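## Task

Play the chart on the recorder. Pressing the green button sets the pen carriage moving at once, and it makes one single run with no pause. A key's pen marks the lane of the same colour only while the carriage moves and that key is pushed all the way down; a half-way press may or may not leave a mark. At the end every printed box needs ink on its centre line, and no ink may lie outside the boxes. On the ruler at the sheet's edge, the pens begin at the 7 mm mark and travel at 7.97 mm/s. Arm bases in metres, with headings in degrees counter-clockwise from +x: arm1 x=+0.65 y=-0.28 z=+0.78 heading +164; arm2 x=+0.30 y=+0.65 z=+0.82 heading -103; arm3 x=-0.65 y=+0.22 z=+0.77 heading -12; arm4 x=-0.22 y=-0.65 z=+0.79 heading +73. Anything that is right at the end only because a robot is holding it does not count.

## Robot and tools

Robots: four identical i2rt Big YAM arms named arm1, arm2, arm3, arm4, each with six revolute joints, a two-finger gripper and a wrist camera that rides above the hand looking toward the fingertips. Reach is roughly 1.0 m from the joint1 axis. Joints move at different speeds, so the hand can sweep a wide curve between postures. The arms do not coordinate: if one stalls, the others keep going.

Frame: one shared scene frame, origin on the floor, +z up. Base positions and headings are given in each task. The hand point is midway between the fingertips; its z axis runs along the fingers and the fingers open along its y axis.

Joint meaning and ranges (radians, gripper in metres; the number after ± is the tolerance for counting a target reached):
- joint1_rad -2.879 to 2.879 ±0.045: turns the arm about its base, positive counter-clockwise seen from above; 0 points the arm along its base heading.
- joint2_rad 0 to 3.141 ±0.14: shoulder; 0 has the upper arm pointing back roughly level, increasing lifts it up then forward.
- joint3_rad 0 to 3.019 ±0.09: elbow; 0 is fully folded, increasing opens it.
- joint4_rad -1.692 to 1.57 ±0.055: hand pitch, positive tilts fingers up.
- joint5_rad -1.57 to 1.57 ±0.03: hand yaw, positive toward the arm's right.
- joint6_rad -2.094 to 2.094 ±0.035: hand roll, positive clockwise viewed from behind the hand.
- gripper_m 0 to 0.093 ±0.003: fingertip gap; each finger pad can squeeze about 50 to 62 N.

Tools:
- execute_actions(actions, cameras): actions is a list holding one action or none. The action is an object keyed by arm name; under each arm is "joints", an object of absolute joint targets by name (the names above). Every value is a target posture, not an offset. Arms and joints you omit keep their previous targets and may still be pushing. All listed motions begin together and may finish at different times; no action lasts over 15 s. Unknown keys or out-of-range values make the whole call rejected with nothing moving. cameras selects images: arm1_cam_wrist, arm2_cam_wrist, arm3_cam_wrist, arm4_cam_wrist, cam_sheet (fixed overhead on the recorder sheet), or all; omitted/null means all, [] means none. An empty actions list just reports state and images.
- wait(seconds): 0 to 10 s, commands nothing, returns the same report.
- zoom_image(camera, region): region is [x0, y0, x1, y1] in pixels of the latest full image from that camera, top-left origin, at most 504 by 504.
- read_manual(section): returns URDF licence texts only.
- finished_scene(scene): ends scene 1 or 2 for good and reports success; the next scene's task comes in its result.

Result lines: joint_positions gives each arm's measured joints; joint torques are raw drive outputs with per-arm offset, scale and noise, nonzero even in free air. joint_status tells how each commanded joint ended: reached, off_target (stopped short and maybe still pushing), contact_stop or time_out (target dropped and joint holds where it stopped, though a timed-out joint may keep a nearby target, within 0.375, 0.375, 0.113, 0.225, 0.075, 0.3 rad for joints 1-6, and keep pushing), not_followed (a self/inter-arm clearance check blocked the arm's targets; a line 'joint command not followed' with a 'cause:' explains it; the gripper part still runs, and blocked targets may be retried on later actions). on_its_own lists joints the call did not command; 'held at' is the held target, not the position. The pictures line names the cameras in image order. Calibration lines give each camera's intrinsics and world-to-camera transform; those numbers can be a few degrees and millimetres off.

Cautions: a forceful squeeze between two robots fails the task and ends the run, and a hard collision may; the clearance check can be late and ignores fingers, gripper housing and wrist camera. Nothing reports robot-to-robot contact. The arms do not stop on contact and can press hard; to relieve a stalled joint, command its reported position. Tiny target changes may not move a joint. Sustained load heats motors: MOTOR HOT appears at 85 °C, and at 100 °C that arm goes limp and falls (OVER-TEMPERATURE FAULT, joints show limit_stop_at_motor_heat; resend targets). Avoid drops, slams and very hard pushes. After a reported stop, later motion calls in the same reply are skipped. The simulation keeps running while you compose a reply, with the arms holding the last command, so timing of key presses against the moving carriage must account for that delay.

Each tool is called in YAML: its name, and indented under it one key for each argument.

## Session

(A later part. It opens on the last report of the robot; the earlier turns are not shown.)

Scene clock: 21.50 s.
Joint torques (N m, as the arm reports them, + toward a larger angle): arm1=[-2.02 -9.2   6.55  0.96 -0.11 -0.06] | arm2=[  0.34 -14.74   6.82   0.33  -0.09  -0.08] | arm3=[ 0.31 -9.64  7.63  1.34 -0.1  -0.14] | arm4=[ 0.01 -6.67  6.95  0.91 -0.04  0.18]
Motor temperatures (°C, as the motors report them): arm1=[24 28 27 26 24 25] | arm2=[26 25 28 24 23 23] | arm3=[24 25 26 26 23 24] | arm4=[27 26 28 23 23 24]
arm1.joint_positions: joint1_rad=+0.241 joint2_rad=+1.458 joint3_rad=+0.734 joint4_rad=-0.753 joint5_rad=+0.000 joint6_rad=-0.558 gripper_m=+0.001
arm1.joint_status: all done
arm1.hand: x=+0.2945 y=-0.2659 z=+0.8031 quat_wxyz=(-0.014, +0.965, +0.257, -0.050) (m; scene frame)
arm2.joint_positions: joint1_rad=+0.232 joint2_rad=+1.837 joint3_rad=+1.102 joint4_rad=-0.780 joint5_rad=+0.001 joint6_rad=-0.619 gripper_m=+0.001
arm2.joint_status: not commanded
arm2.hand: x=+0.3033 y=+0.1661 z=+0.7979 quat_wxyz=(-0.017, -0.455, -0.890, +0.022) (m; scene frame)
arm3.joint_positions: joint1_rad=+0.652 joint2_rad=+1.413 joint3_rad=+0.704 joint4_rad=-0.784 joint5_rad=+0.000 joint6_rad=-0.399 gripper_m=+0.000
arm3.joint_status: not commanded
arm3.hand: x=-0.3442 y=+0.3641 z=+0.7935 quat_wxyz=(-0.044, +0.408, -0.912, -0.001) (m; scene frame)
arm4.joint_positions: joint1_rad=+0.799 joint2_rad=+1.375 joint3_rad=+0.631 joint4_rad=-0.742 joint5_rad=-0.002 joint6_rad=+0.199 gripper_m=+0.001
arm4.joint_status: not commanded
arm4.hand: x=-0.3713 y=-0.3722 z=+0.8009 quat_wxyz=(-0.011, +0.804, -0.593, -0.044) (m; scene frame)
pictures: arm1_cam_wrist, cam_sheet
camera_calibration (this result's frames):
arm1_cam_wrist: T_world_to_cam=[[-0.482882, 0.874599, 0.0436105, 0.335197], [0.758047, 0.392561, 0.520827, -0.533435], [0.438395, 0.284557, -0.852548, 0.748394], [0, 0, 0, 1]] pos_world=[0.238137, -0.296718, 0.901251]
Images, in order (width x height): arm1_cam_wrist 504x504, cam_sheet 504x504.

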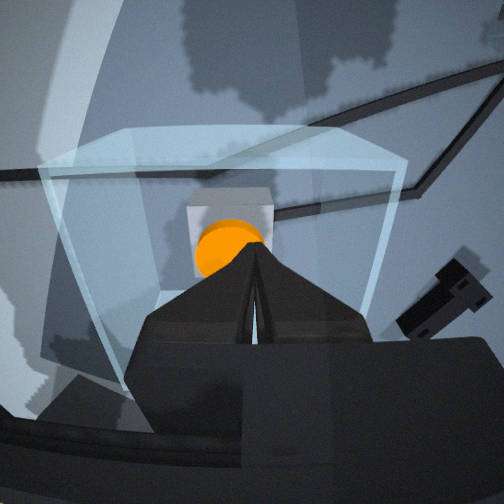

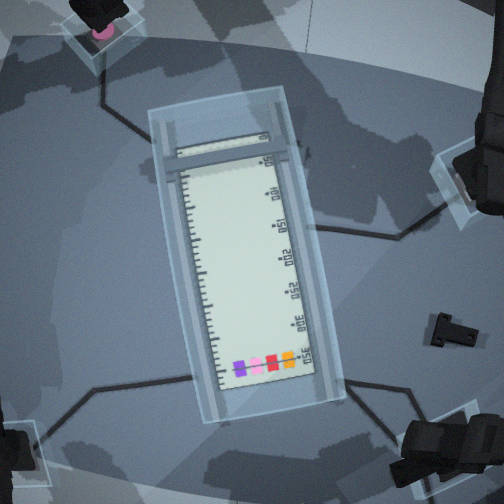

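wait:
  seconds: 10

wait:
  seconds: 10

zoom_image:
  camera: "cam_sheet"
  region: [170, 200, 330, 400]

Scene clock: 32.93 s.
Joint torques (N m, as the arm reports them, + toward a larger angle): arm1=[-2.08 -8.96  6.56  0.99 -0.1  -0.07] | arm2=[  0.35 -14.76   6.82   0.34  -0.09  -0.08] | arm3=[-0.23 -9.82  7.5   1.19 -0.1  -0.18] | arm4=[ 0.2  -6.73  6.95  0.98 -0.04  0.18]
Motor temperatures (°C, as the motors report them): arm1=[24 28 27 26 24 25] | arm2=[26 26 28 24 23 23] | arm3=[24 26 27 26 23 24] | arm4=[27 26 28 23 23 24]
arm1.joint_positions: joint1_rad=+0.241 joint2_rad=+1.458 joint3_rad=+0.734 joint4_rad=-0.753 joint5_rad=+0.000 joint6_rad=-0.558 gripper_m=+0.001
arm1.joint_status: all done
arm1.hand: x=+0.2945 y=-0.2659 z=+0.8031 quat_wxyz=(-0.014, +0.965, +0.257, -0.050) (m; scene frame)
arm2.joint_positions: joint1_rad=+0.232 joint2_rad=+1.837 joint3_rad=+1.102 joint4_rad=-0.780 joint5_rad=+0.001 joint6_rad=-0.619 gripper_m=+0.001
arm2.joint_status: not commanded
arm2.hand: x=+0.3033 y=+0.1661 z=+0.7979 quat_wxyz=(-0.017, -0.455, -0.890, +0.022) (m; scene frame)
arm3.joint_positions: joint1_rad=+0.652 joint2_rad=+1.413 joint3_rad=+0.704 joint4_rad=-0.784 joint5_rad=+0.000 joint6_rad=-0.399 gripper_m=+0.000
arm3.joint_status: not commanded
arm3.hand: x=-0.3442 y=+0.3641 z=+0.7935 quat_wxyz=(-0.044, +0.408, -0.912, -0.001) (m; scene frame)
arm4.joint_positions: joint1_rad=+0.799 joint2_rad=+1.375 joint3_rad=+0.631 joint4_rad=-0.742 joint5_rad=-0.002 joint6_rad=+0.199 gripper_m=+0.001
arm4.joint_status: not commanded
arm4.hand: x=-0.3713 y=-0.3722 z=+0.8009 quat_wxyz=(-0.011, +0.804, -0.593, -0.044) (m; scene frame)
wait: 10.00 s; at rest from the start
pictures: arm1_cam_wrist, arm2_cam_wrist, arm3_cam_wrist, arm4_cam_wrist, cam_sheet
camera_calibration (this result's frames):
arm1_cam_wrist: T_world_to_cam=[[-0.482882, 0.874599, 0.0436105, 0.335197], [0.758047, 0.392561, 0.520827, -0.533435], [0.438395, 0.284557, -0.852548, 0.748394], [0, 0, 0, 1]] pos_world=[0.238137, -0.296718, 0.901251]
arm2_cam_wrist: T_world_to_cam=[[-0.794474, -0.607029, 0.018084, 0.328157], [-0.501789, 0.672928, 0.543484, -0.38933], [-0.34208, 0.42271, -0.839225, 0.827414], [0, 0, 0, 1]] pos_world=[0.348392, 0.111437, 0.900046]
arm3_cam_wrist: T_world_to_cam=[[0.73558, -0.676742, 0.0306922, 0.476176], [-0.590167, -0.617918, 0.5195, -0.388765], [-0.332602, -0.400248, -0.853919, 0.833093], [0, 0, 0, 1]] pos_world=[-0.302614, 0.415467, 0.898742]
arm4_cam_wrist: T_world_to_cam=[[0.951107, 0.305222, -0.0472847, 0.501534], [0.285607, -0.810847, 0.510838, -0.596572], [0.117578, -0.499366, -0.858376, 0.671049], [0, 0, 0, 1]] pos_world=[-0.385527, -0.301709, 0.904478]
Images, in order (width x height): arm1_cam_wrist 504x504, arm2_cam_wrist 504x504, arm3_cam_wrist 504x504, arm4_cam_wrist 504x504, cam_sheet 504x504.

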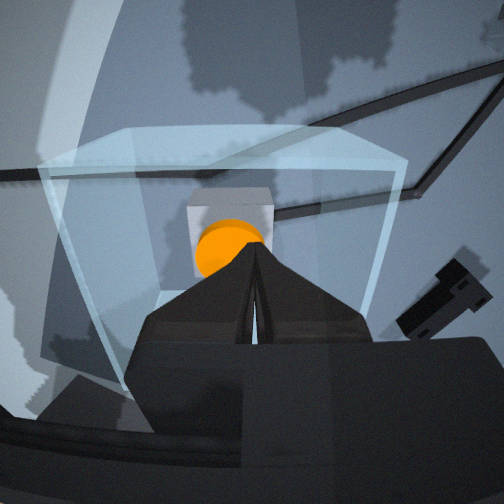

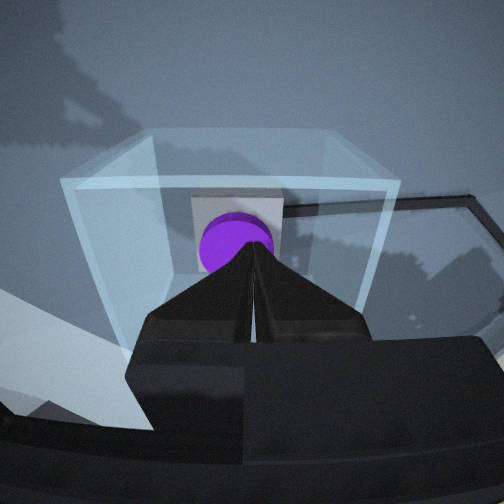

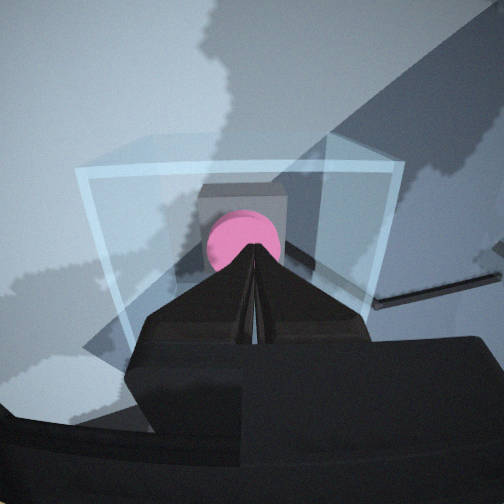

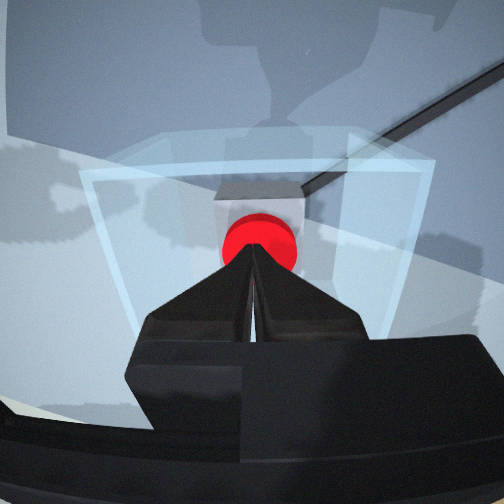

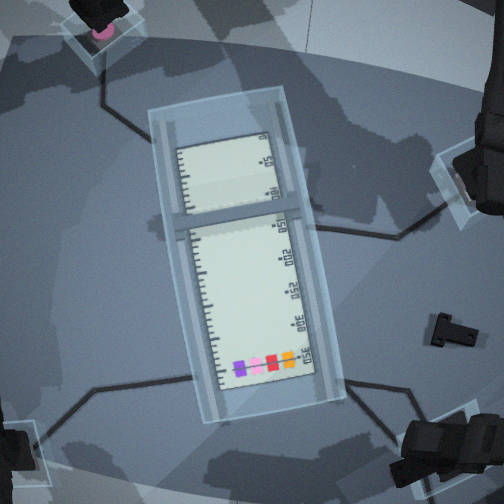

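Scene clock: 42.93 s.
Joint torques (N m, as the arm reports them, + toward a larger angle): arm1=[-1.98 -9.08  6.63  1.02 -0.1  -0.07] | arm2=[  0.34 -14.73   6.82   0.34  -0.09  -0.08] | arm3=[-0.4  -9.86  7.61  1.13 -0.11 -0.14] | arm4=[ 0.08 -6.78  6.94  0.98 -0.03  0.18]
Motor temperatures (°C, as the motors report them): arm1=[24 28 27 26 24 25] | arm2=[26 26 28 24 23 23] | arm3=[24 26 27 26 23 24] | arm4=[27 26 28 23 23 24]
arm1.joint_positions: joint1_rad=+0.241 joint2_rad=+1.458 joint3_rad=+0.734 joint4_rad=-0.753 joint5_rad=+0.000 joint6_rad=-0.558 gripper_m=+0.001
arm1.joint_status: all done
arm1.hand: x=+0.2945 y=-0.2659 z=+0.8031 quat_wxyz=(-0.014, +0.965, +0.257, -0.050) (m; scene frame)
arm2.joint_positions: joint1_rad=+0.232 joint2_rad=+1.837 joint3_rad=+1.102 joint4_rad=-0.780 joint5_rad=+0.001 joint6_rad=-0.619 gripper_m=+0.001
arm2.joint_status: not commanded
arm2.hand: x=+0.3033 y=+0.1661 z=+0.7979 quat_wxyz=(-0.017, -0.455, -0.890, +0.022) (m; scene frame)
arm3.joint_positions: joint1_rad=+0.652 joint2_rad=+1.413 joint3_rad=+0.704 joint4_rad=-0.784 joint5_rad=+0.000 joint6_rad=-0.399 gripper_m=+0.000
arm3.joint_status: not commanded
arm3.hand: x=-0.3442 y=+0.3641 z=+0.7935 quat_wxyz=(-0.044, +0.408, -0.912, -0.001) (m; scene frame)
arm4.joint_positions: joint1_rad=+0.799 joint2_rad=+1.375 joint3_rad=+0.631 joint4_rad=-0.742 joint5_rad=-0.002 joint6_rad=+0.199 gripper_m=+0.001
arm4.joint_status: not commanded
arm4.hand: x=-0.3713 y=-0.3722 z=+0.8009 quat_wxyz=(-0.011, +0.804, -0.593, -0.044) (m; scene frame)
wait: 10.00 s; at rest by 0.27 s
pictures: arm1_cam_wrist, arm2_cam_wrist, arm3_cam_wrist, arm4_cam_wrist, cam_sheet
camera_calibration (this result's frames):
arm1_cam_wrist: T_world_to_cam=[[-0.482882, 0.874599, 0.0436105, 0.335197], [0.758047, 0.392561, 0.520827, -0.533435], [0.438395, 0.284557, -0.852548, 0.748394], [0, 0, 0, 1]] pos_world=[0.238137, -0.296718, 0.901251]
arm2_cam_wrist: T_world_to_cam=[[-0.794474, -0.607029, 0.018084, 0.328157], [-0.501789, 0.672928, 0.543484, -0.38933], [-0.34208, 0.42271, -0.839225, 0.827414], [0, 0, 0, 1]] pos_world=[0.348392, 0.111437, 0.900046]
arm3_cam_wrist: T_world_to_cam=[[0.73558, -0.676742, 0.0306922, 0.476176], [-0.590167, -0.617918, 0.5195, -0.388765], [-0.332602, -0.400248, -0.853919, 0.833093], [0, 0, 0, 1]] pos_world=[-0.302614, 0.415467, 0.898742]
arm4_cam_wrist: T_world_to_cam=[[0.951107, 0.305222, -0.0472847, 0.501534], [0.285607, -0.810847, 0.510838, -0.596572], [0.117578, -0.499366, -0.858376, 0.671049], [0, 0, 0, 1]] pos_world=[-0.385527, -0.301709, 0.904478]
Images, in order (width x height): arm1_cam_wrist 504x504, arm2_cam_wrist 504x504, arm3_cam_wrist 504x504, arm4_cam_wrist 504x504, cam_sheet 504x504.

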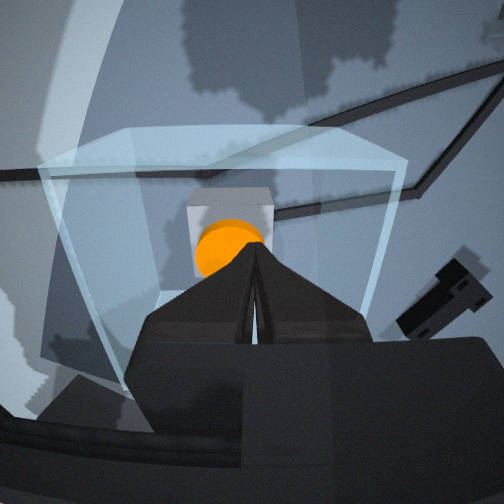

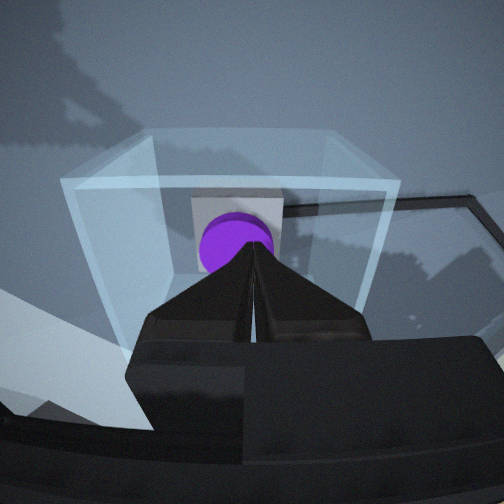

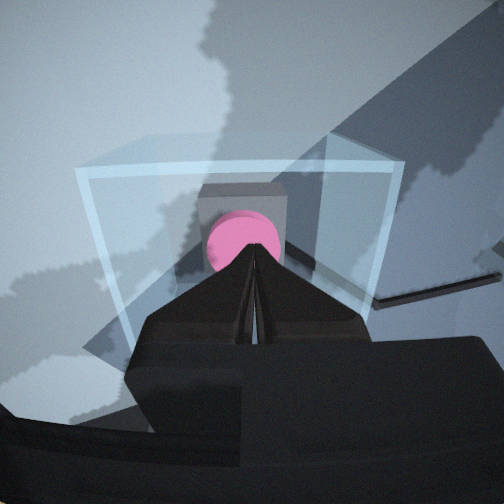

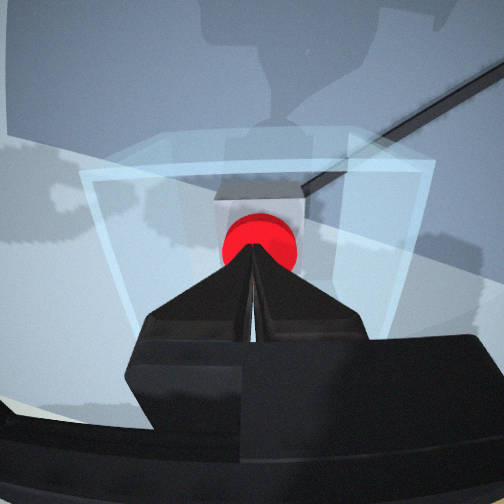

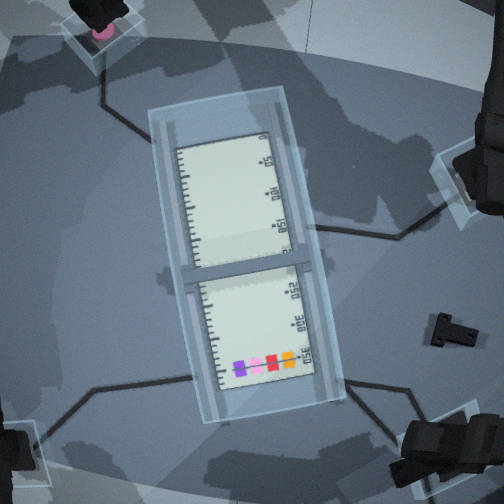

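Region (170, 200, 330, 400) of cam_sheet's 504x504 image, scaled by 2.520, with more detail than that image has; it fills the left 403 columns of this view, and the rest is white.

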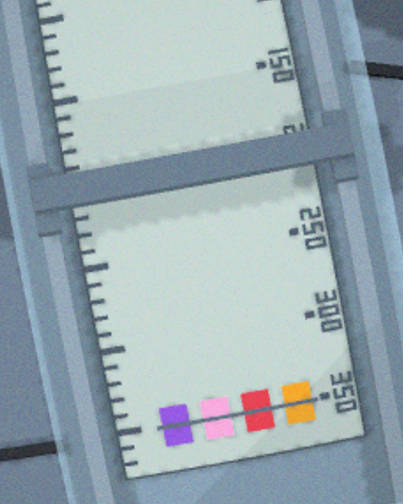

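wait:
  seconds: 6

Scene clock: 49.07 s.
Joint torques (N m, as the arm reports them, + toward a larger angle): arm1=[-1.93 -8.92  6.62  0.95 -0.12 -0.07] | arm2=[  0.37 -14.75   6.81   0.34  -0.09  -0.08] | arm3=[ 0.04 -9.6   7.55  1.25 -0.09 -0.16] | arm4=[ 0.17 -6.6   7.    0.98 -0.02  0.17]
Motor temperatures (°C, as the motors report them): arm1=[24 28 27 26 24 25] | arm2=[26 26 28 24 23 23] | arm3=[24 26 27 26 23 24] | arm4=[27 26 28 23 23 24]
arm1.joint_positions: joint1_rad=+0.241 joint2_rad=+1.458 joint3_rad=+0.734 joint4_rad=-0.753 joint5_rad=+0.000 joint6_rad=-0.558 gripper_m=+0.001
arm1.joint_status: all done
arm1.hand: x=+0.2945 y=-0.2659 z=+0.8031 quat_wxyz=(-0.014, +0.965, +0.257, -0.050) (m; scene frame)
arm2.joint_positions: joint1_rad=+0.232 joint2_rad=+1.837 joint3_rad=+1.102 joint4_rad=-0.780 joint5_rad=+0.001 joint6_rad=-0.619 gripper_m=+0.001
arm2.joint_status: not commanded
arm2.hand: x=+0.3033 y=+0.1661 z=+0.7979 quat_wxyz=(-0.017, -0.455, -0.890, +0.022) (m; scene frame)
arm3.joint_positions: joint1_rad=+0.652 joint2_rad=+1.413 joint3_rad=+0.704 joint4_rad=-0.784 joint5_rad=+0.000 joint6_rad=-0.399 gripper_m=+0.000
arm3.joint_status: not commanded
arm3.hand: x=-0.3442 y=+0.3641 z=+0.7935 quat_wxyz=(-0.044, +0.408, -0.912, -0.001) (m; scene frame)
arm4.joint_positions: joint1_rad=+0.799 joint2_rad=+1.375 joint3_rad=+0.631 joint4_rad=-0.742 joint5_rad=-0.002 joint6_rad=+0.199 gripper_m=+0.001
arm4.joint_status: not commanded
arm4.hand: x=-0.3713 y=-0.3722 z=+0.8009 quat_wxyz=(-0.011, +0.804, -0.593, -0.044) (m; scene frame)
wait: 6.00 s; at rest by 0.13 s
pictures: arm1_cam_wrist, arm2_cam_wrist, arm3_cam_wrist, arm4_cam_wrist, cam_sheet
camera_calibration (this result's frames):
arm1_cam_wrist: T_world_to_cam=[[-0.482882, 0.874599, 0.0436105, 0.335197], [0.758047, 0.392561, 0.520827, -0.533435], [0.438395, 0.284557, -0.852548, 0.748394], [0, 0, 0, 1]] pos_world=[0.238137, -0.296718, 0.901251]
arm2_cam_wrist: T_world_to_cam=[[-0.794474, -0.607029, 0.018084, 0.328157], [-0.501789, 0.672928, 0.543484, -0.38933], [-0.34208, 0.42271, -0.839225, 0.827414], [0, 0, 0, 1]] pos_world=[0.348392, 0.111437, 0.900046]
arm3_cam_wrist: T_world_to_cam=[[0.73558, -0.676742, 0.0306922, 0.476176], [-0.590167, -0.617918, 0.5195, -0.388765], [-0.332602, -0.400248, -0.853919, 0.833093], [0, 0, 0, 1]] pos_world=[-0.302614, 0.415467, 0.898742]
arm4_cam_wrist: T_world_to_cam=[[0.951107, 0.305222, -0.0472847, 0.501534], [0.285607, -0.810847, 0.510838, -0.596572], [0.117578, -0.499366, -0.858376, 0.671049], [0, 0, 0, 1]] pos_world=[-0.385527, -0.301709, 0.904478]
Images, in order (width x height): arm1_cam_wrist 504x504, arm2_cam_wrist 504x504, arm3_cam_wrist 504x504, arm4_cam_wrist 504x504, cam_sheet 504x504.

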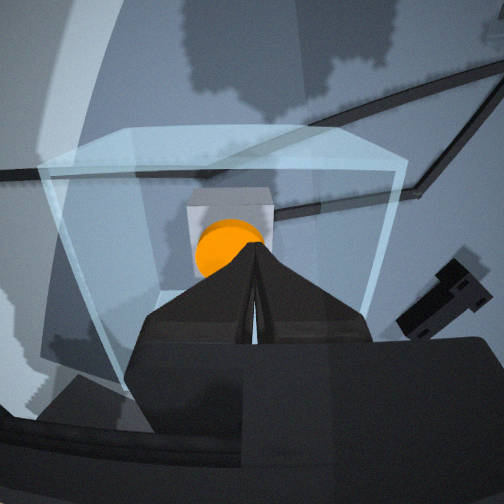

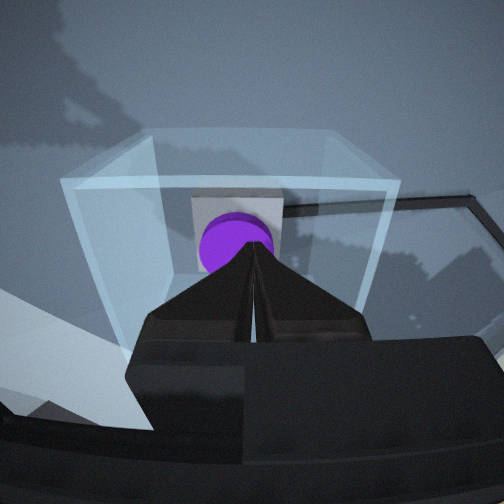

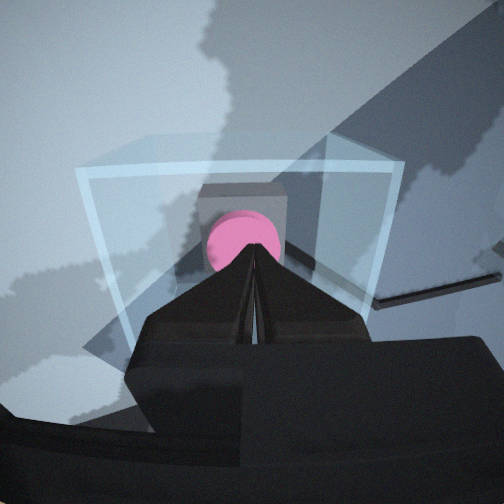

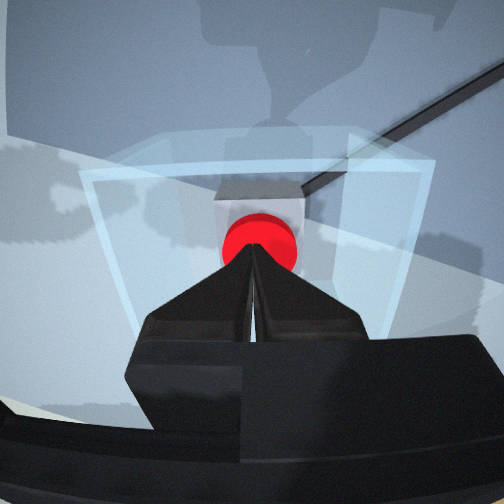

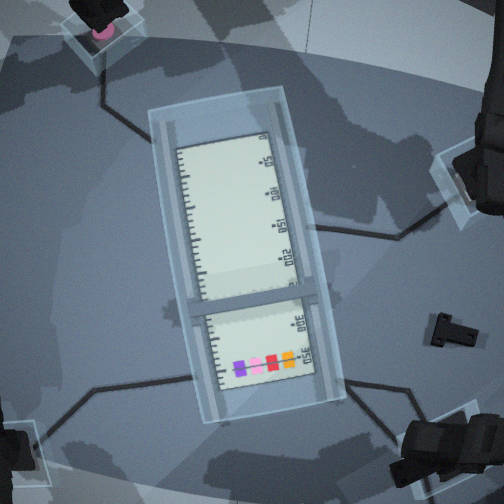

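wait:
  seconds: 10

execute_actions:
  actions:
    - {"arm1": {"joints": {"joint2_rad": 1.588, "joint3_rad": 0.708}}, "arm2": {"joints": {"joint2_rad": 1.936, "joint3_rad": 1.086}}, "arm3": {"joints": {"joint2_rad": 1.545, "joint3_rad": 0.688}}, "arm4": {"joints": {"joint2_rad": 1.508, "joint3_rad": 0.613}}}
  cameras: []

wait:
  seconds: 0.8

execute_actions:
  actions:
    - {"arm1": {"joints": {"joint2_rad": 1.46, "joint3_rad": 0.733}}, "arm2": {"joints": {"joint2_rad": 1.828, "joint3_rad": 1.105}}, "arm3": {"joints": {"joint2_rad": 1.415, "joint3_rad": 0.712}}, "arm4": {"joints": {"joint2_rad": 1.37, "joint3_rad": 0.64}}}
  cameras: ["cam_sheet"]

Scene clock: 59.33 s.
Joint torques (N m, as the arm reports them, + toward a larger angle): arm1=[-2.09 -8.87  6.47  0.98 -0.13 -0.07] | arm2=[  0.37 -14.74   6.82   0.33  -0.09  -0.08] | arm3=[ 0.21 -9.67  7.54  1.25 -0.12 -0.16] | arm4=[ 0.17 -6.75  6.99  0.96 -0.03  0.18]
Motor temperatures (°C, as the motors report them): arm1=[24 28 27 26 24 25] | arm2=[26 26 28 24 23 23] | arm3=[24 26 27 26 23 24] | arm4=[27 26 28 23 23 24]
arm1.joint_positions: joint1_rad=+0.241 joint2_rad=+1.458 joint3_rad=+0.734 joint4_rad=-0.753 joint5_rad=+0.000 joint6_rad=-0.558 gripper_m=+0.001
arm1.joint_status: all done
arm1.hand: x=+0.2945 y=-0.2659 z=+0.8031 quat_wxyz=(-0.014, +0.965, +0.257, -0.050) (m; scene frame)
arm2.joint_positions: joint1_rad=+0.232 joint2_rad=+1.837 joint3_rad=+1.102 joint4_rad=-0.780 joint5_rad=+0.001 joint6_rad=-0.619 gripper_m=+0.001
arm2.joint_status: not commanded
arm2.hand: x=+0.3033 y=+0.1661 z=+0.7979 quat_wxyz=(-0.017, -0.455, -0.890, +0.022) (m; scene frame)
arm3.joint_positions: joint1_rad=+0.652 joint2_rad=+1.413 joint3_rad=+0.704 joint4_rad=-0.784 joint5_rad=+0.000 joint6_rad=-0.399 gripper_m=+0.000
arm3.joint_status: not commanded
arm3.hand: x=-0.3442 y=+0.3641 z=+0.7935 quat_wxyz=(-0.044, +0.408, -0.912, -0.001) (m; scene frame)
arm4.joint_positions: joint1_rad=+0.799 joint2_rad=+1.375 joint3_rad=+0.631 joint4_rad=-0.742 joint5_rad=-0.002 joint6_rad=+0.199 gripper_m=+0.001
arm4.joint_status: not commanded
arm4.hand: x=-0.3713 y=-0.3722 z=+0.8009 quat_wxyz=(-0.011, +0.804, -0.593, -0.044) (m; scene frame)
wait: 10.00 s; at rest from the start
pictures: arm1_cam_wrist, arm2_cam_wrist, arm3_cam_wrist, arm4_cam_wrist, cam_sheet
camera_calibration (this result's frames):
arm1_cam_wrist: T_world_to_cam=[[-0.482882, 0.874599, 0.0436105, 0.335197], [0.758047, 0.392561, 0.520827, -0.533435], [0.438395, 0.284557, -0.852548, 0.748394], [0, 0, 0, 1]] pos_world=[0.238137, -0.296718, 0.901251]
arm2_cam_wrist: T_world_to_cam=[[-0.794474, -0.607029, 0.018084, 0.328157], [-0.501789, 0.672928, 0.543484, -0.38933], [-0.34208, 0.42271, -0.839225, 0.827414], [0, 0, 0, 1]] pos_world=[0.348392, 0.111437, 0.900046]
arm3_cam_wrist: T_world_to_cam=[[0.73558, -0.676742, 0.0306922, 0.476176], [-0.590167, -0.617918, 0.5195, -0.388765], [-0.332602, -0.400248, -0.853919, 0.833093], [0, 0, 0, 1]] pos_world=[-0.302614, 0.415467, 0.898742]
arm4_cam_wrist: T_world_to_cam=[[0.951107, 0.305222, -0.0472847, 0.501534], [0.285607, -0.810847, 0.510838, -0.596572], [0.117578, -0.499366, -0.858376, 0.671049], [0, 0, 0, 1]] pos_world=[-0.385527, -0.301709, 0.904478]
Images, in order (width x height): arm1_cam_wrist 504x504, arm2_cam_wrist 504x504, arm3_cam_wrist 504x504, arm4_cam_wrist 504x504, cam_sheet 504x504.

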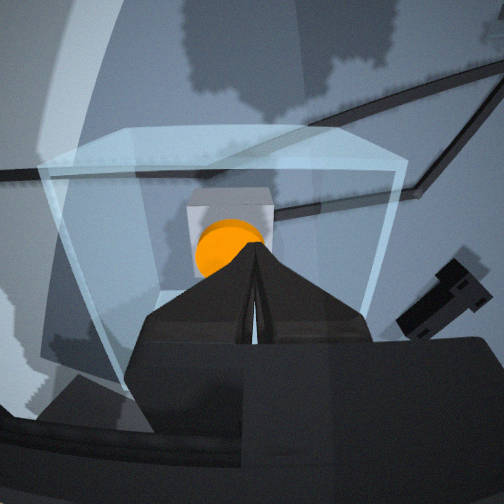

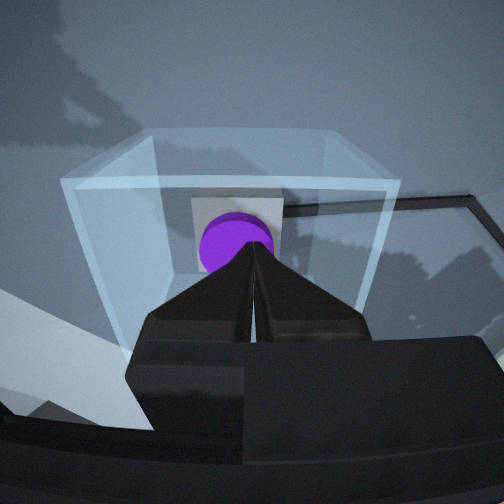

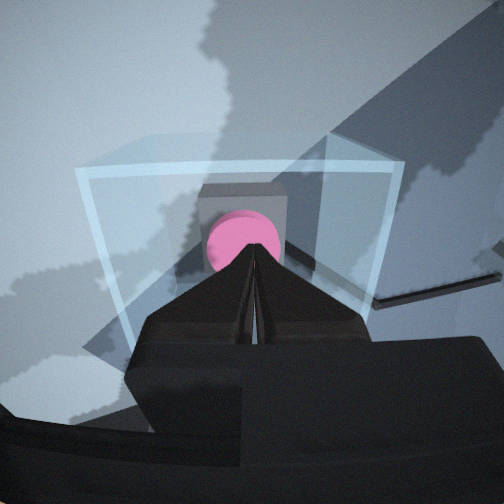

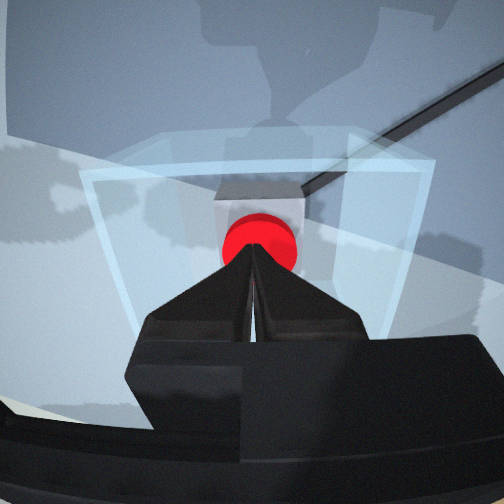

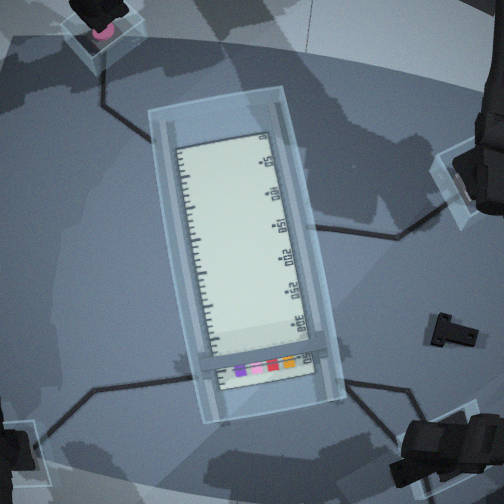

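Scene clock: 60.07 s.
Joint torques (N m, as the arm reports them, + toward a larger angle): arm1=[-2.09 -6.41  4.75  0.71 -0.13 -0.08] | arm2=[  0.37 -10.19   5.29   0.17  -0.09  -0.08] | arm3=[ 0.31 -6.21  4.83  1.02 -0.11 -0.14] | arm4=[ 0.12 -3.11  4.65  0.95 -0.03  0.18]
Motor temperatures (°C, as the motors report them): arm1=[24 28 27 26 24 25] | arm2=[26 26 28 24 23 23] | arm3=[24 26 27 26 23 24] | arm4=[27 26 28 23 23 24]
arm1.joint_positions: joint1_rad=+0.241 joint2_rad=+1.545 joint3_rad=+0.726 joint4_rad=-0.750 joint5_rad=+0.000 joint6_rad=-0.558 gripper_m=+0.001
arm1.joint_status: all done
arm1.hand: x=+0.3088 y=-0.2666 z=+0.7722 quat_wxyz=(+0.000, +0.966, +0.257, -0.006) (m; scene frame)
arm2.joint_positions: joint1_rad=+0.232 joint2_rad=+1.887 joint3_rad=+1.100 joint4_rad=-0.779 joint5_rad=+0.001 joint6_rad=-0.619 gripper_m=+0.001
arm2.joint_status: all done
arm2.hand: x=+0.3035 y=+0.1751 z=+0.7744 quat_wxyz=(-0.005, -0.455, -0.891, -0.001) (m; scene frame)
arm3.joint_positions: joint1_rad=+0.652 joint2_rad=+1.500 joint3_rad=+0.706 joint4_rad=-0.785 joint5_rad=+0.000 joint6_rad=-0.399 gripper_m=+0.000
arm3.joint_status: all done
arm3.hand: x=-0.3527 y=+0.3600 z=+0.7668 quat_wxyz=(-0.001, +0.408, -0.913, +0.000) (m; scene frame)
arm4.joint_positions: joint1_rad=+0.799 joint2_rad=+1.453 joint3_rad=+0.630 joint4_rad=-0.745 joint5_rad=-0.002 joint6_rad=+0.199 gripper_m=+0.001
arm4.joint_status: all done
arm4.hand: x=-0.3662 y=-0.3823 z=+0.7780 quat_wxyz=(+0.006, +0.805, -0.593, -0.007) (m; scene frame)
pictures: none
No camera images: the call's "cameras" was empty. Leave "cameras" out to get every camera's image.

Scene clock: 60.87 s.
Joint torques (N m, as the arm reports them, + toward a larger angle): arm1=[-2.03 -6.52  4.82  0.75 -0.12 -0.08] | arm2=[  0.37 -10.24   5.27   0.19  -0.09  -0.08] | arm3=[-0.08 -6.57  4.89  1.05 -0.12 -0.15] | arm4=[ 0.09 -3.24  4.66  0.95 -0.03  0.19]
Motor temperatures (°C, as the motors report them): arm1=[24 28 27 26 24 25] | arm2=[26 26 28 24 23 23] | arm3=[24 26 27 26 23 24] | arm4=[27 26 28 23 23 24]
arm1.joint_positions: joint1_rad=+0.241 joint2_rad=+1.545 joint3_rad=+0.726 joint4_rad=-0.750 joint5_rad=+0.000 joint6_rad=-0.558 gripper_m=+0.001
arm1.joint_status: all done
arm1.hand: x=+0.3088 y=-0.2666 z=+0.7722 quat_wxyz=(+0.000, +0.966, +0.257, -0.006) (m; scene frame)
arm2.joint_positions: joint1_rad=+0.232 joint2_rad=+1.887 joint3_rad=+1.100 joint4_rad=-0.779 joint5_rad=+0.001 joint6_rad=-0.619 gripper_m=+0.001
arm2.joint_status: all done
arm2.hand: x=+0.3035 y=+0.1751 z=+0.7744 quat_wxyz=(-0.005, -0.455, -0.891, -0.001) (m; scene frame)
arm3.joint_positions: joint1_rad=+0.652 joint2_rad=+1.500 joint3_rad=+0.706 joint4_rad=-0.785 joint5_rad=+0.000 joint6_rad=-0.399 gripper_m=+0.000
arm3.joint_status: all done
arm3.hand: x=-0.3527 y=+0.3600 z=+0.7668 quat_wxyz=(-0.001, +0.408, -0.913, +0.000) (m; scene frame)
arm4.joint_positions: joint1_rad=+0.799 joint2_rad=+1.453 joint3_rad=+0.630 joint4_rad=-0.745 joint5_rad=-0.002 joint6_rad=+0.199 gripper_m=+0.001
arm4.joint_status: all done
arm4.hand: x=-0.3662 y=-0.3823 z=+0.7780 quat_wxyz=(+0.006, +0.805, -0.593, -0.007) (m; scene frame)
wait: 0.80 s; at rest by 0.27 s
pictures: arm1_cam_wrist, arm2_cam_wrist, arm3_cam_wrist, arm4_cam_wrist, cam_sheet
camera_calibration (this result's frames):
arm1_cam_wrist: T_world_to_cam=[[-0.484918, 0.874552, -0.00373871, 0.381179], [0.707262, 0.394667, 0.586531, -0.562419], [0.514427, 0.281775, -0.809918, 0.6588], [0, 0, 0, 1]] pos_world=[0.243714, -0.297026, 0.864876]
arm2_cam_wrist: T_world_to_cam=[[-0.793895, -0.607923, -0.0126548, 0.357983], [-0.502193, 0.643803, 0.577339, -0.40354], [-0.342831, 0.464702, -0.816406, 0.779198], [0, 0, 0, 1]] pos_world=[0.348679, 0.115331, 0.873651]
arm3_cam_wrist: T_world_to_cam=[[0.736695, -0.676224, -0.00141339, 0.505293], [-0.547158, -0.597313, 0.586374, -0.425968], [-0.397364, -0.431205, -0.810039, 0.760503], [0, 0, 0, 1]] pos_world=[-0.303122, 0.415188, 0.866528]
arm4_cam_wrist: T_world_to_cam=[[0.952272, 0.303583, -0.031869, 0.486486], [0.265295, -0.77146, 0.578332, -0.639391], [0.150986, -0.559184, -0.815179, 0.601528], [0, 0, 0, 1]] pos_world=[-0.384462, -0.304589, 0.875637]
Images, in order (width x height): arm1_cam_wrist 504x504, arm2_cam_wrist 504x504, arm3_cam_wrist 504x504, arm4_cam_wrist 504x504, cam_sheet 504x504.

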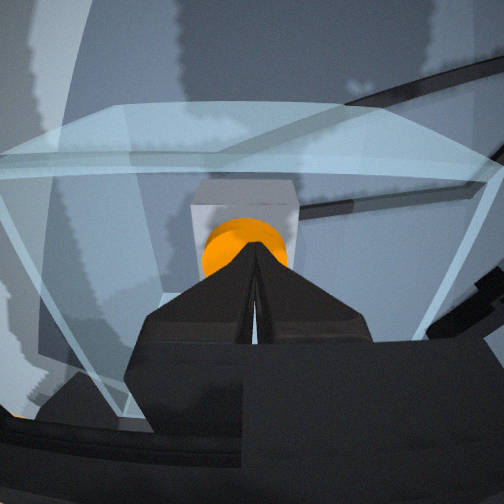

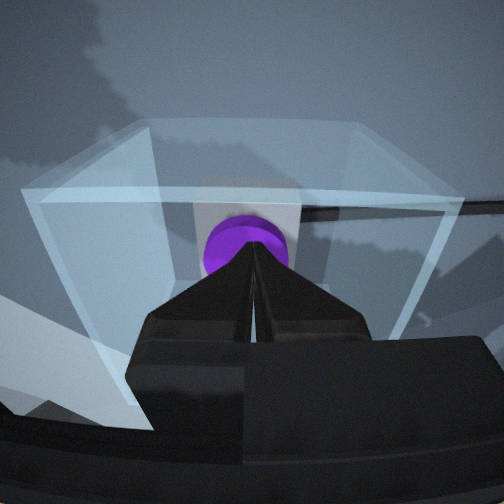

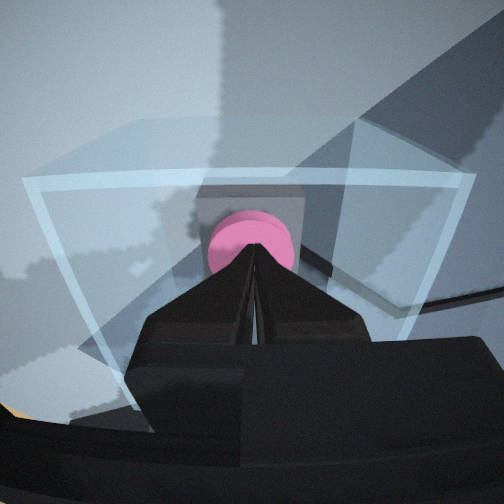

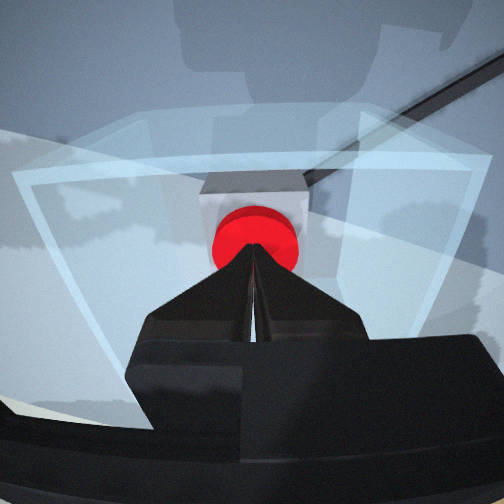

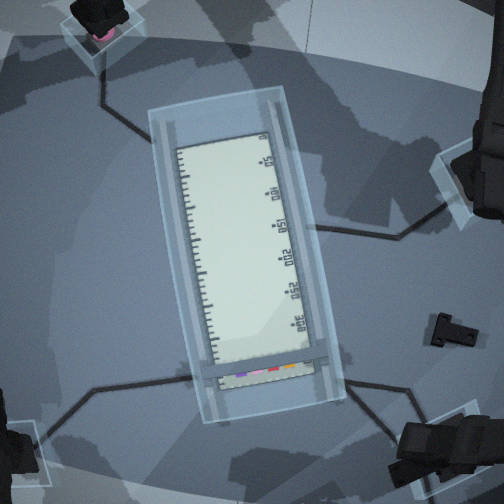

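Scene clock: 61.73 s.
Joint torques (N m, as the arm reports them, + toward a larger angle): arm1=[-1.74 -9.64  7.32  0.86 -0.13 -0.07] | arm2=[  0.35 -15.02   6.98   0.29  -0.1   -0.08] | arm3=[-0.15 -9.69  7.41  1.15 -0.13 -0.16] | arm4=[ 0.06 -6.97  6.97  0.95 -0.04  0.17]
Motor temperatures (°C, as the motors report them): arm1=[24 28 27 26 24 25] | arm2=[26 26 28 24 23 23] | arm3=[24 26 27 26 23 24] | arm4=[27 26 28 23 23 24]
arm1.joint_positions: joint1_rad=+0.241 joint2_rad=+1.463 joint3_rad=+0.726 joint4_rad=-0.749 joint5_rad=+0.000 joint6_rad=-0.558 gripper_m=+0.001
arm1.joint_status: all done
arm1.hand: x=+0.2981 y=-0.2661 z=+0.7990 quat_wxyz=(-0.013, +0.965, +0.257, -0.045) (m; scene frame)
arm2.joint_positions: joint1_rad=+0.232 joint2_rad=+1.837 joint3_rad=+1.100 joint4_rad=-0.778 joint5_rad=+0.001 joint6_rad=-0.619 gripper_m=+0.001
arm2.joint_status: all done
arm2.hand: x=+0.3033 y=+0.1666 z=+0.7973 quat_wxyz=(-0.017, -0.455, -0.890, +0.021) (m; scene frame)
arm3.joint_positions: joint1_rad=+0.652 joint2_rad=+1.413 joint3_rad=+0.707 joint4_rad=-0.783 joint5_rad=+0.000 joint6_rad=-0.399 gripper_m=+0.000
arm3.joint_status: all done
arm3.hand: x=-0.3427 y=+0.3647 z=+0.7945 quat_wxyz=(-0.046, +0.408, -0.912, -0.001) (m; scene frame)
arm4.joint_positions: joint1_rad=+0.799 joint2_rad=+1.375 joint3_rad=+0.630 joint4_rad=-0.742 joint5_rad=-0.002 joint6_rad=+0.199 gripper_m=+0.001
arm4.joint_status: all done
arm4.hand: x=-0.3712 y=-0.3724 z=+0.8008 quat_wxyz=(-0.011, +0.804, -0.593, -0.044) (m; scene frame)
pictures: cam_sheet
Images, in order (width x height): cam_sheet 504x504.

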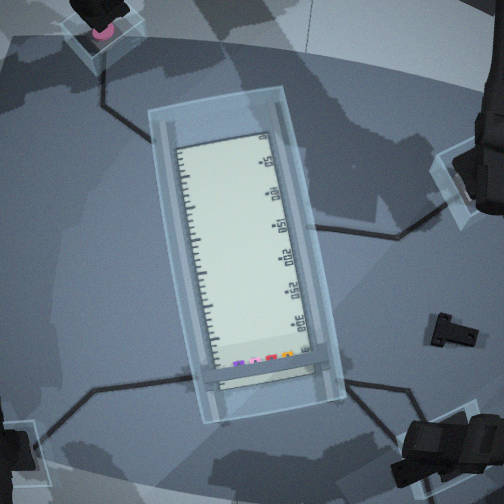

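wait:
  seconds: 3

zoom_image:
  camera: "cam_sheet"
  region: [210, 330, 320, 400]

Scene clock: 64.83 s.
Joint torques (N m, as the arm reports them, + toward a larger angle): arm1=[-1.95 -9.87  7.27  0.82 -0.11 -0.06] | arm2=[  0.39 -14.75   6.91   0.28  -0.09  -0.08] | arm3=[-0.06 -9.65  7.35  1.22 -0.11 -0.17] | arm4=[ 0.01 -6.76  7.    0.96 -0.02  0.16]
Motor temperatures (°C, as the motors report them): arm1=[24 28 27 26 24 25] | arm2=[26 26 28 24 23 23] | arm3=[24 26 27 26 23 24] | arm4=[27 26 28 23 23 24]
arm1.joint_positions: joint1_rad=+0.241 joint2_rad=+1.463 joint3_rad=+0.726 joint4_rad=-0.749 joint5_rad=+0.000 joint6_rad=-0.558 gripper_m=+0.001
arm1.joint_status: all done
arm1.hand: x=+0.2981 y=-0.2661 z=+0.7990 quat_wxyz=(-0.013, +0.965, +0.257, -0.045) (m; scene frame)
arm2.joint_positions: joint1_rad=+0.232 joint2_rad=+1.837 joint3_rad=+1.100 joint4_rad=-0.778 joint5_rad=+0.001 joint6_rad=-0.619 gripper_m=+0.001
arm2.joint_status: all done
arm2.hand: x=+0.3033 y=+0.1666 z=+0.7973 quat_wxyz=(-0.017, -0.455, -0.890, +0.021) (m; scene frame)
arm3.joint_positions: joint1_rad=+0.652 joint2_rad=+1.413 joint3_rad=+0.707 joint4_rad=-0.783 joint5_rad=+0.000 joint6_rad=-0.399 gripper_m=+0.000
arm3.joint_status: all done
arm3.hand: x=-0.3427 y=+0.3647 z=+0.7945 quat_wxyz=(-0.046, +0.408, -0.912, -0.001) (m; scene frame)
arm4.joint_positions: joint1_rad=+0.799 joint2_rad=+1.375 joint3_rad=+0.630 joint4_rad=-0.742 joint5_rad=-0.002 joint6_rad=+0.199 gripper_m=+0.001
arm4.joint_status: all done
arm4.hand: x=-0.3712 y=-0.3724 z=+0.8008 quat_wxyz=(-0.011, +0.804, -0.593, -0.044) (m; scene frame)
wait: 3.00 s; at rest by 0.17 s
pictures: arm1_cam_wrist, arm2_cam_wrist, arm3_cam_wrist, arm4_cam_wrist, cam_sheet
camera_calibration (this result's frames):
arm1_cam_wrist: T_world_to_cam=[[-0.483264, 0.874602, 0.0390833, 0.340981], [0.753443, 0.392753, 0.527322, -0.537713], [0.445847, 0.284283, -0.848766, 0.738], [0, 0, 0, 1]] pos_world=[0.240886, -0.296835, 0.896611]
arm2_cam_wrist: T_world_to_cam=[[-0.794237, -0.607352, 0.017644, 0.328834], [-0.502037, 0.67232, 0.544008, -0.389604], [-0.342267, 0.423213, -0.838895, 0.82638], [0, 0, 0, 1]] pos_world=[0.348419, 0.111922, 0.899392]
arm3_cam_wrist: T_world_to_cam=[[0.735455, -0.676802, 0.0323335, 0.474164], [-0.59188, -0.618481, 0.516875, -0.386316], [-0.329824, -0.399276, -0.85545, 0.83647], [0, 0, 0, 1]] pos_world=[-0.301491, 0.415968, 0.899903]
arm4_cam_wrist: T_world_to_cam=[[0.951114, 0.305211, -0.0472131, 0.501435], [0.285519, -0.810675, 0.511161, -0.596903], [0.117738, -0.499652, -0.858187, 0.670656], [0, 0, 0, 1]] pos_world=[-0.385457, -0.301843, 0.904336]
Images, in order (width x height): arm1_cam_wrist 504x504, arm2_cam_wrist 504x504, arm3_cam_wrist 504x504, arm4_cam_wrist 504x504, cam_sheet 504x504.

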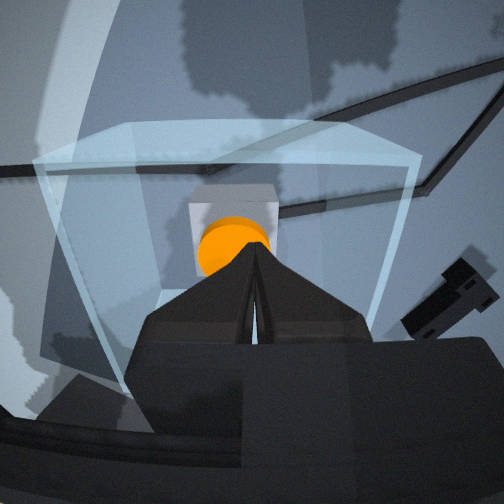

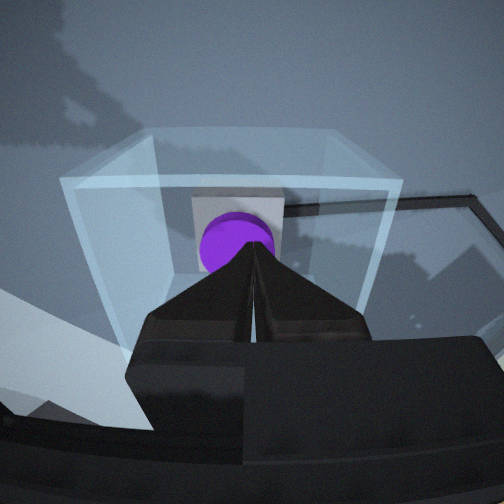

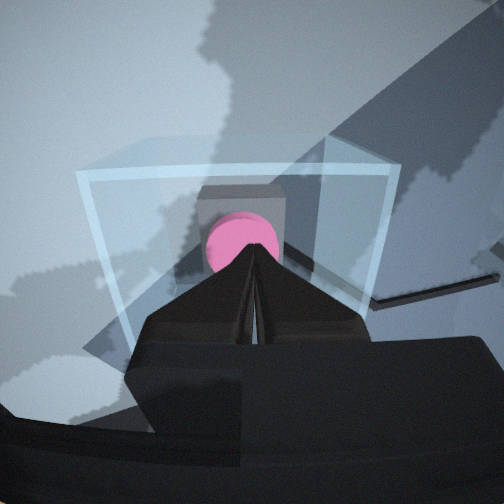

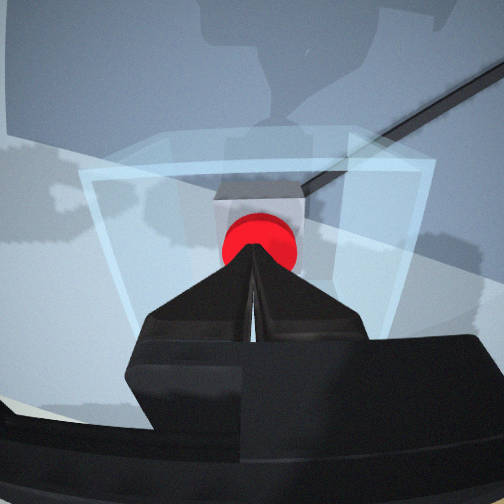

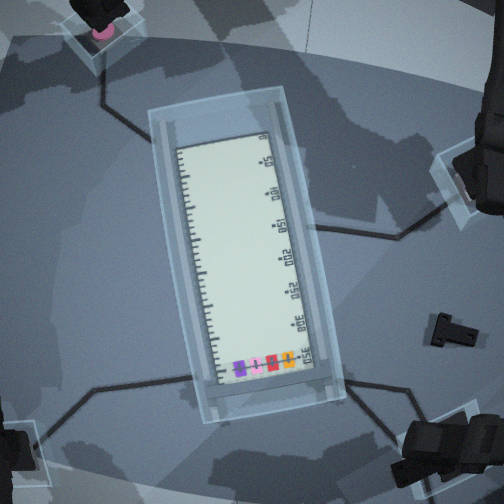

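Region (210, 330, 320, 400) of cam_sheet's 504x504 image, scaled by 4.582, with more detail than that image has; it fills the top 321 rows of this view, and the rest is white.

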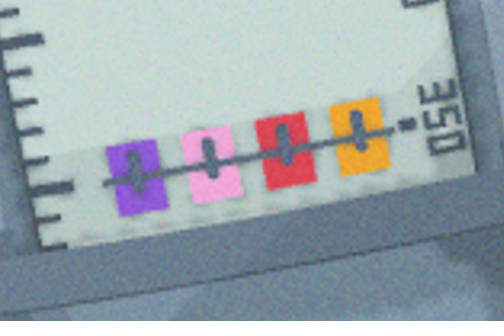

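All four boxes have ink crossing the middle line, and none of it goes outside the boxes.

finished_scene:
  scene: 2

The scene is finished: the task was done.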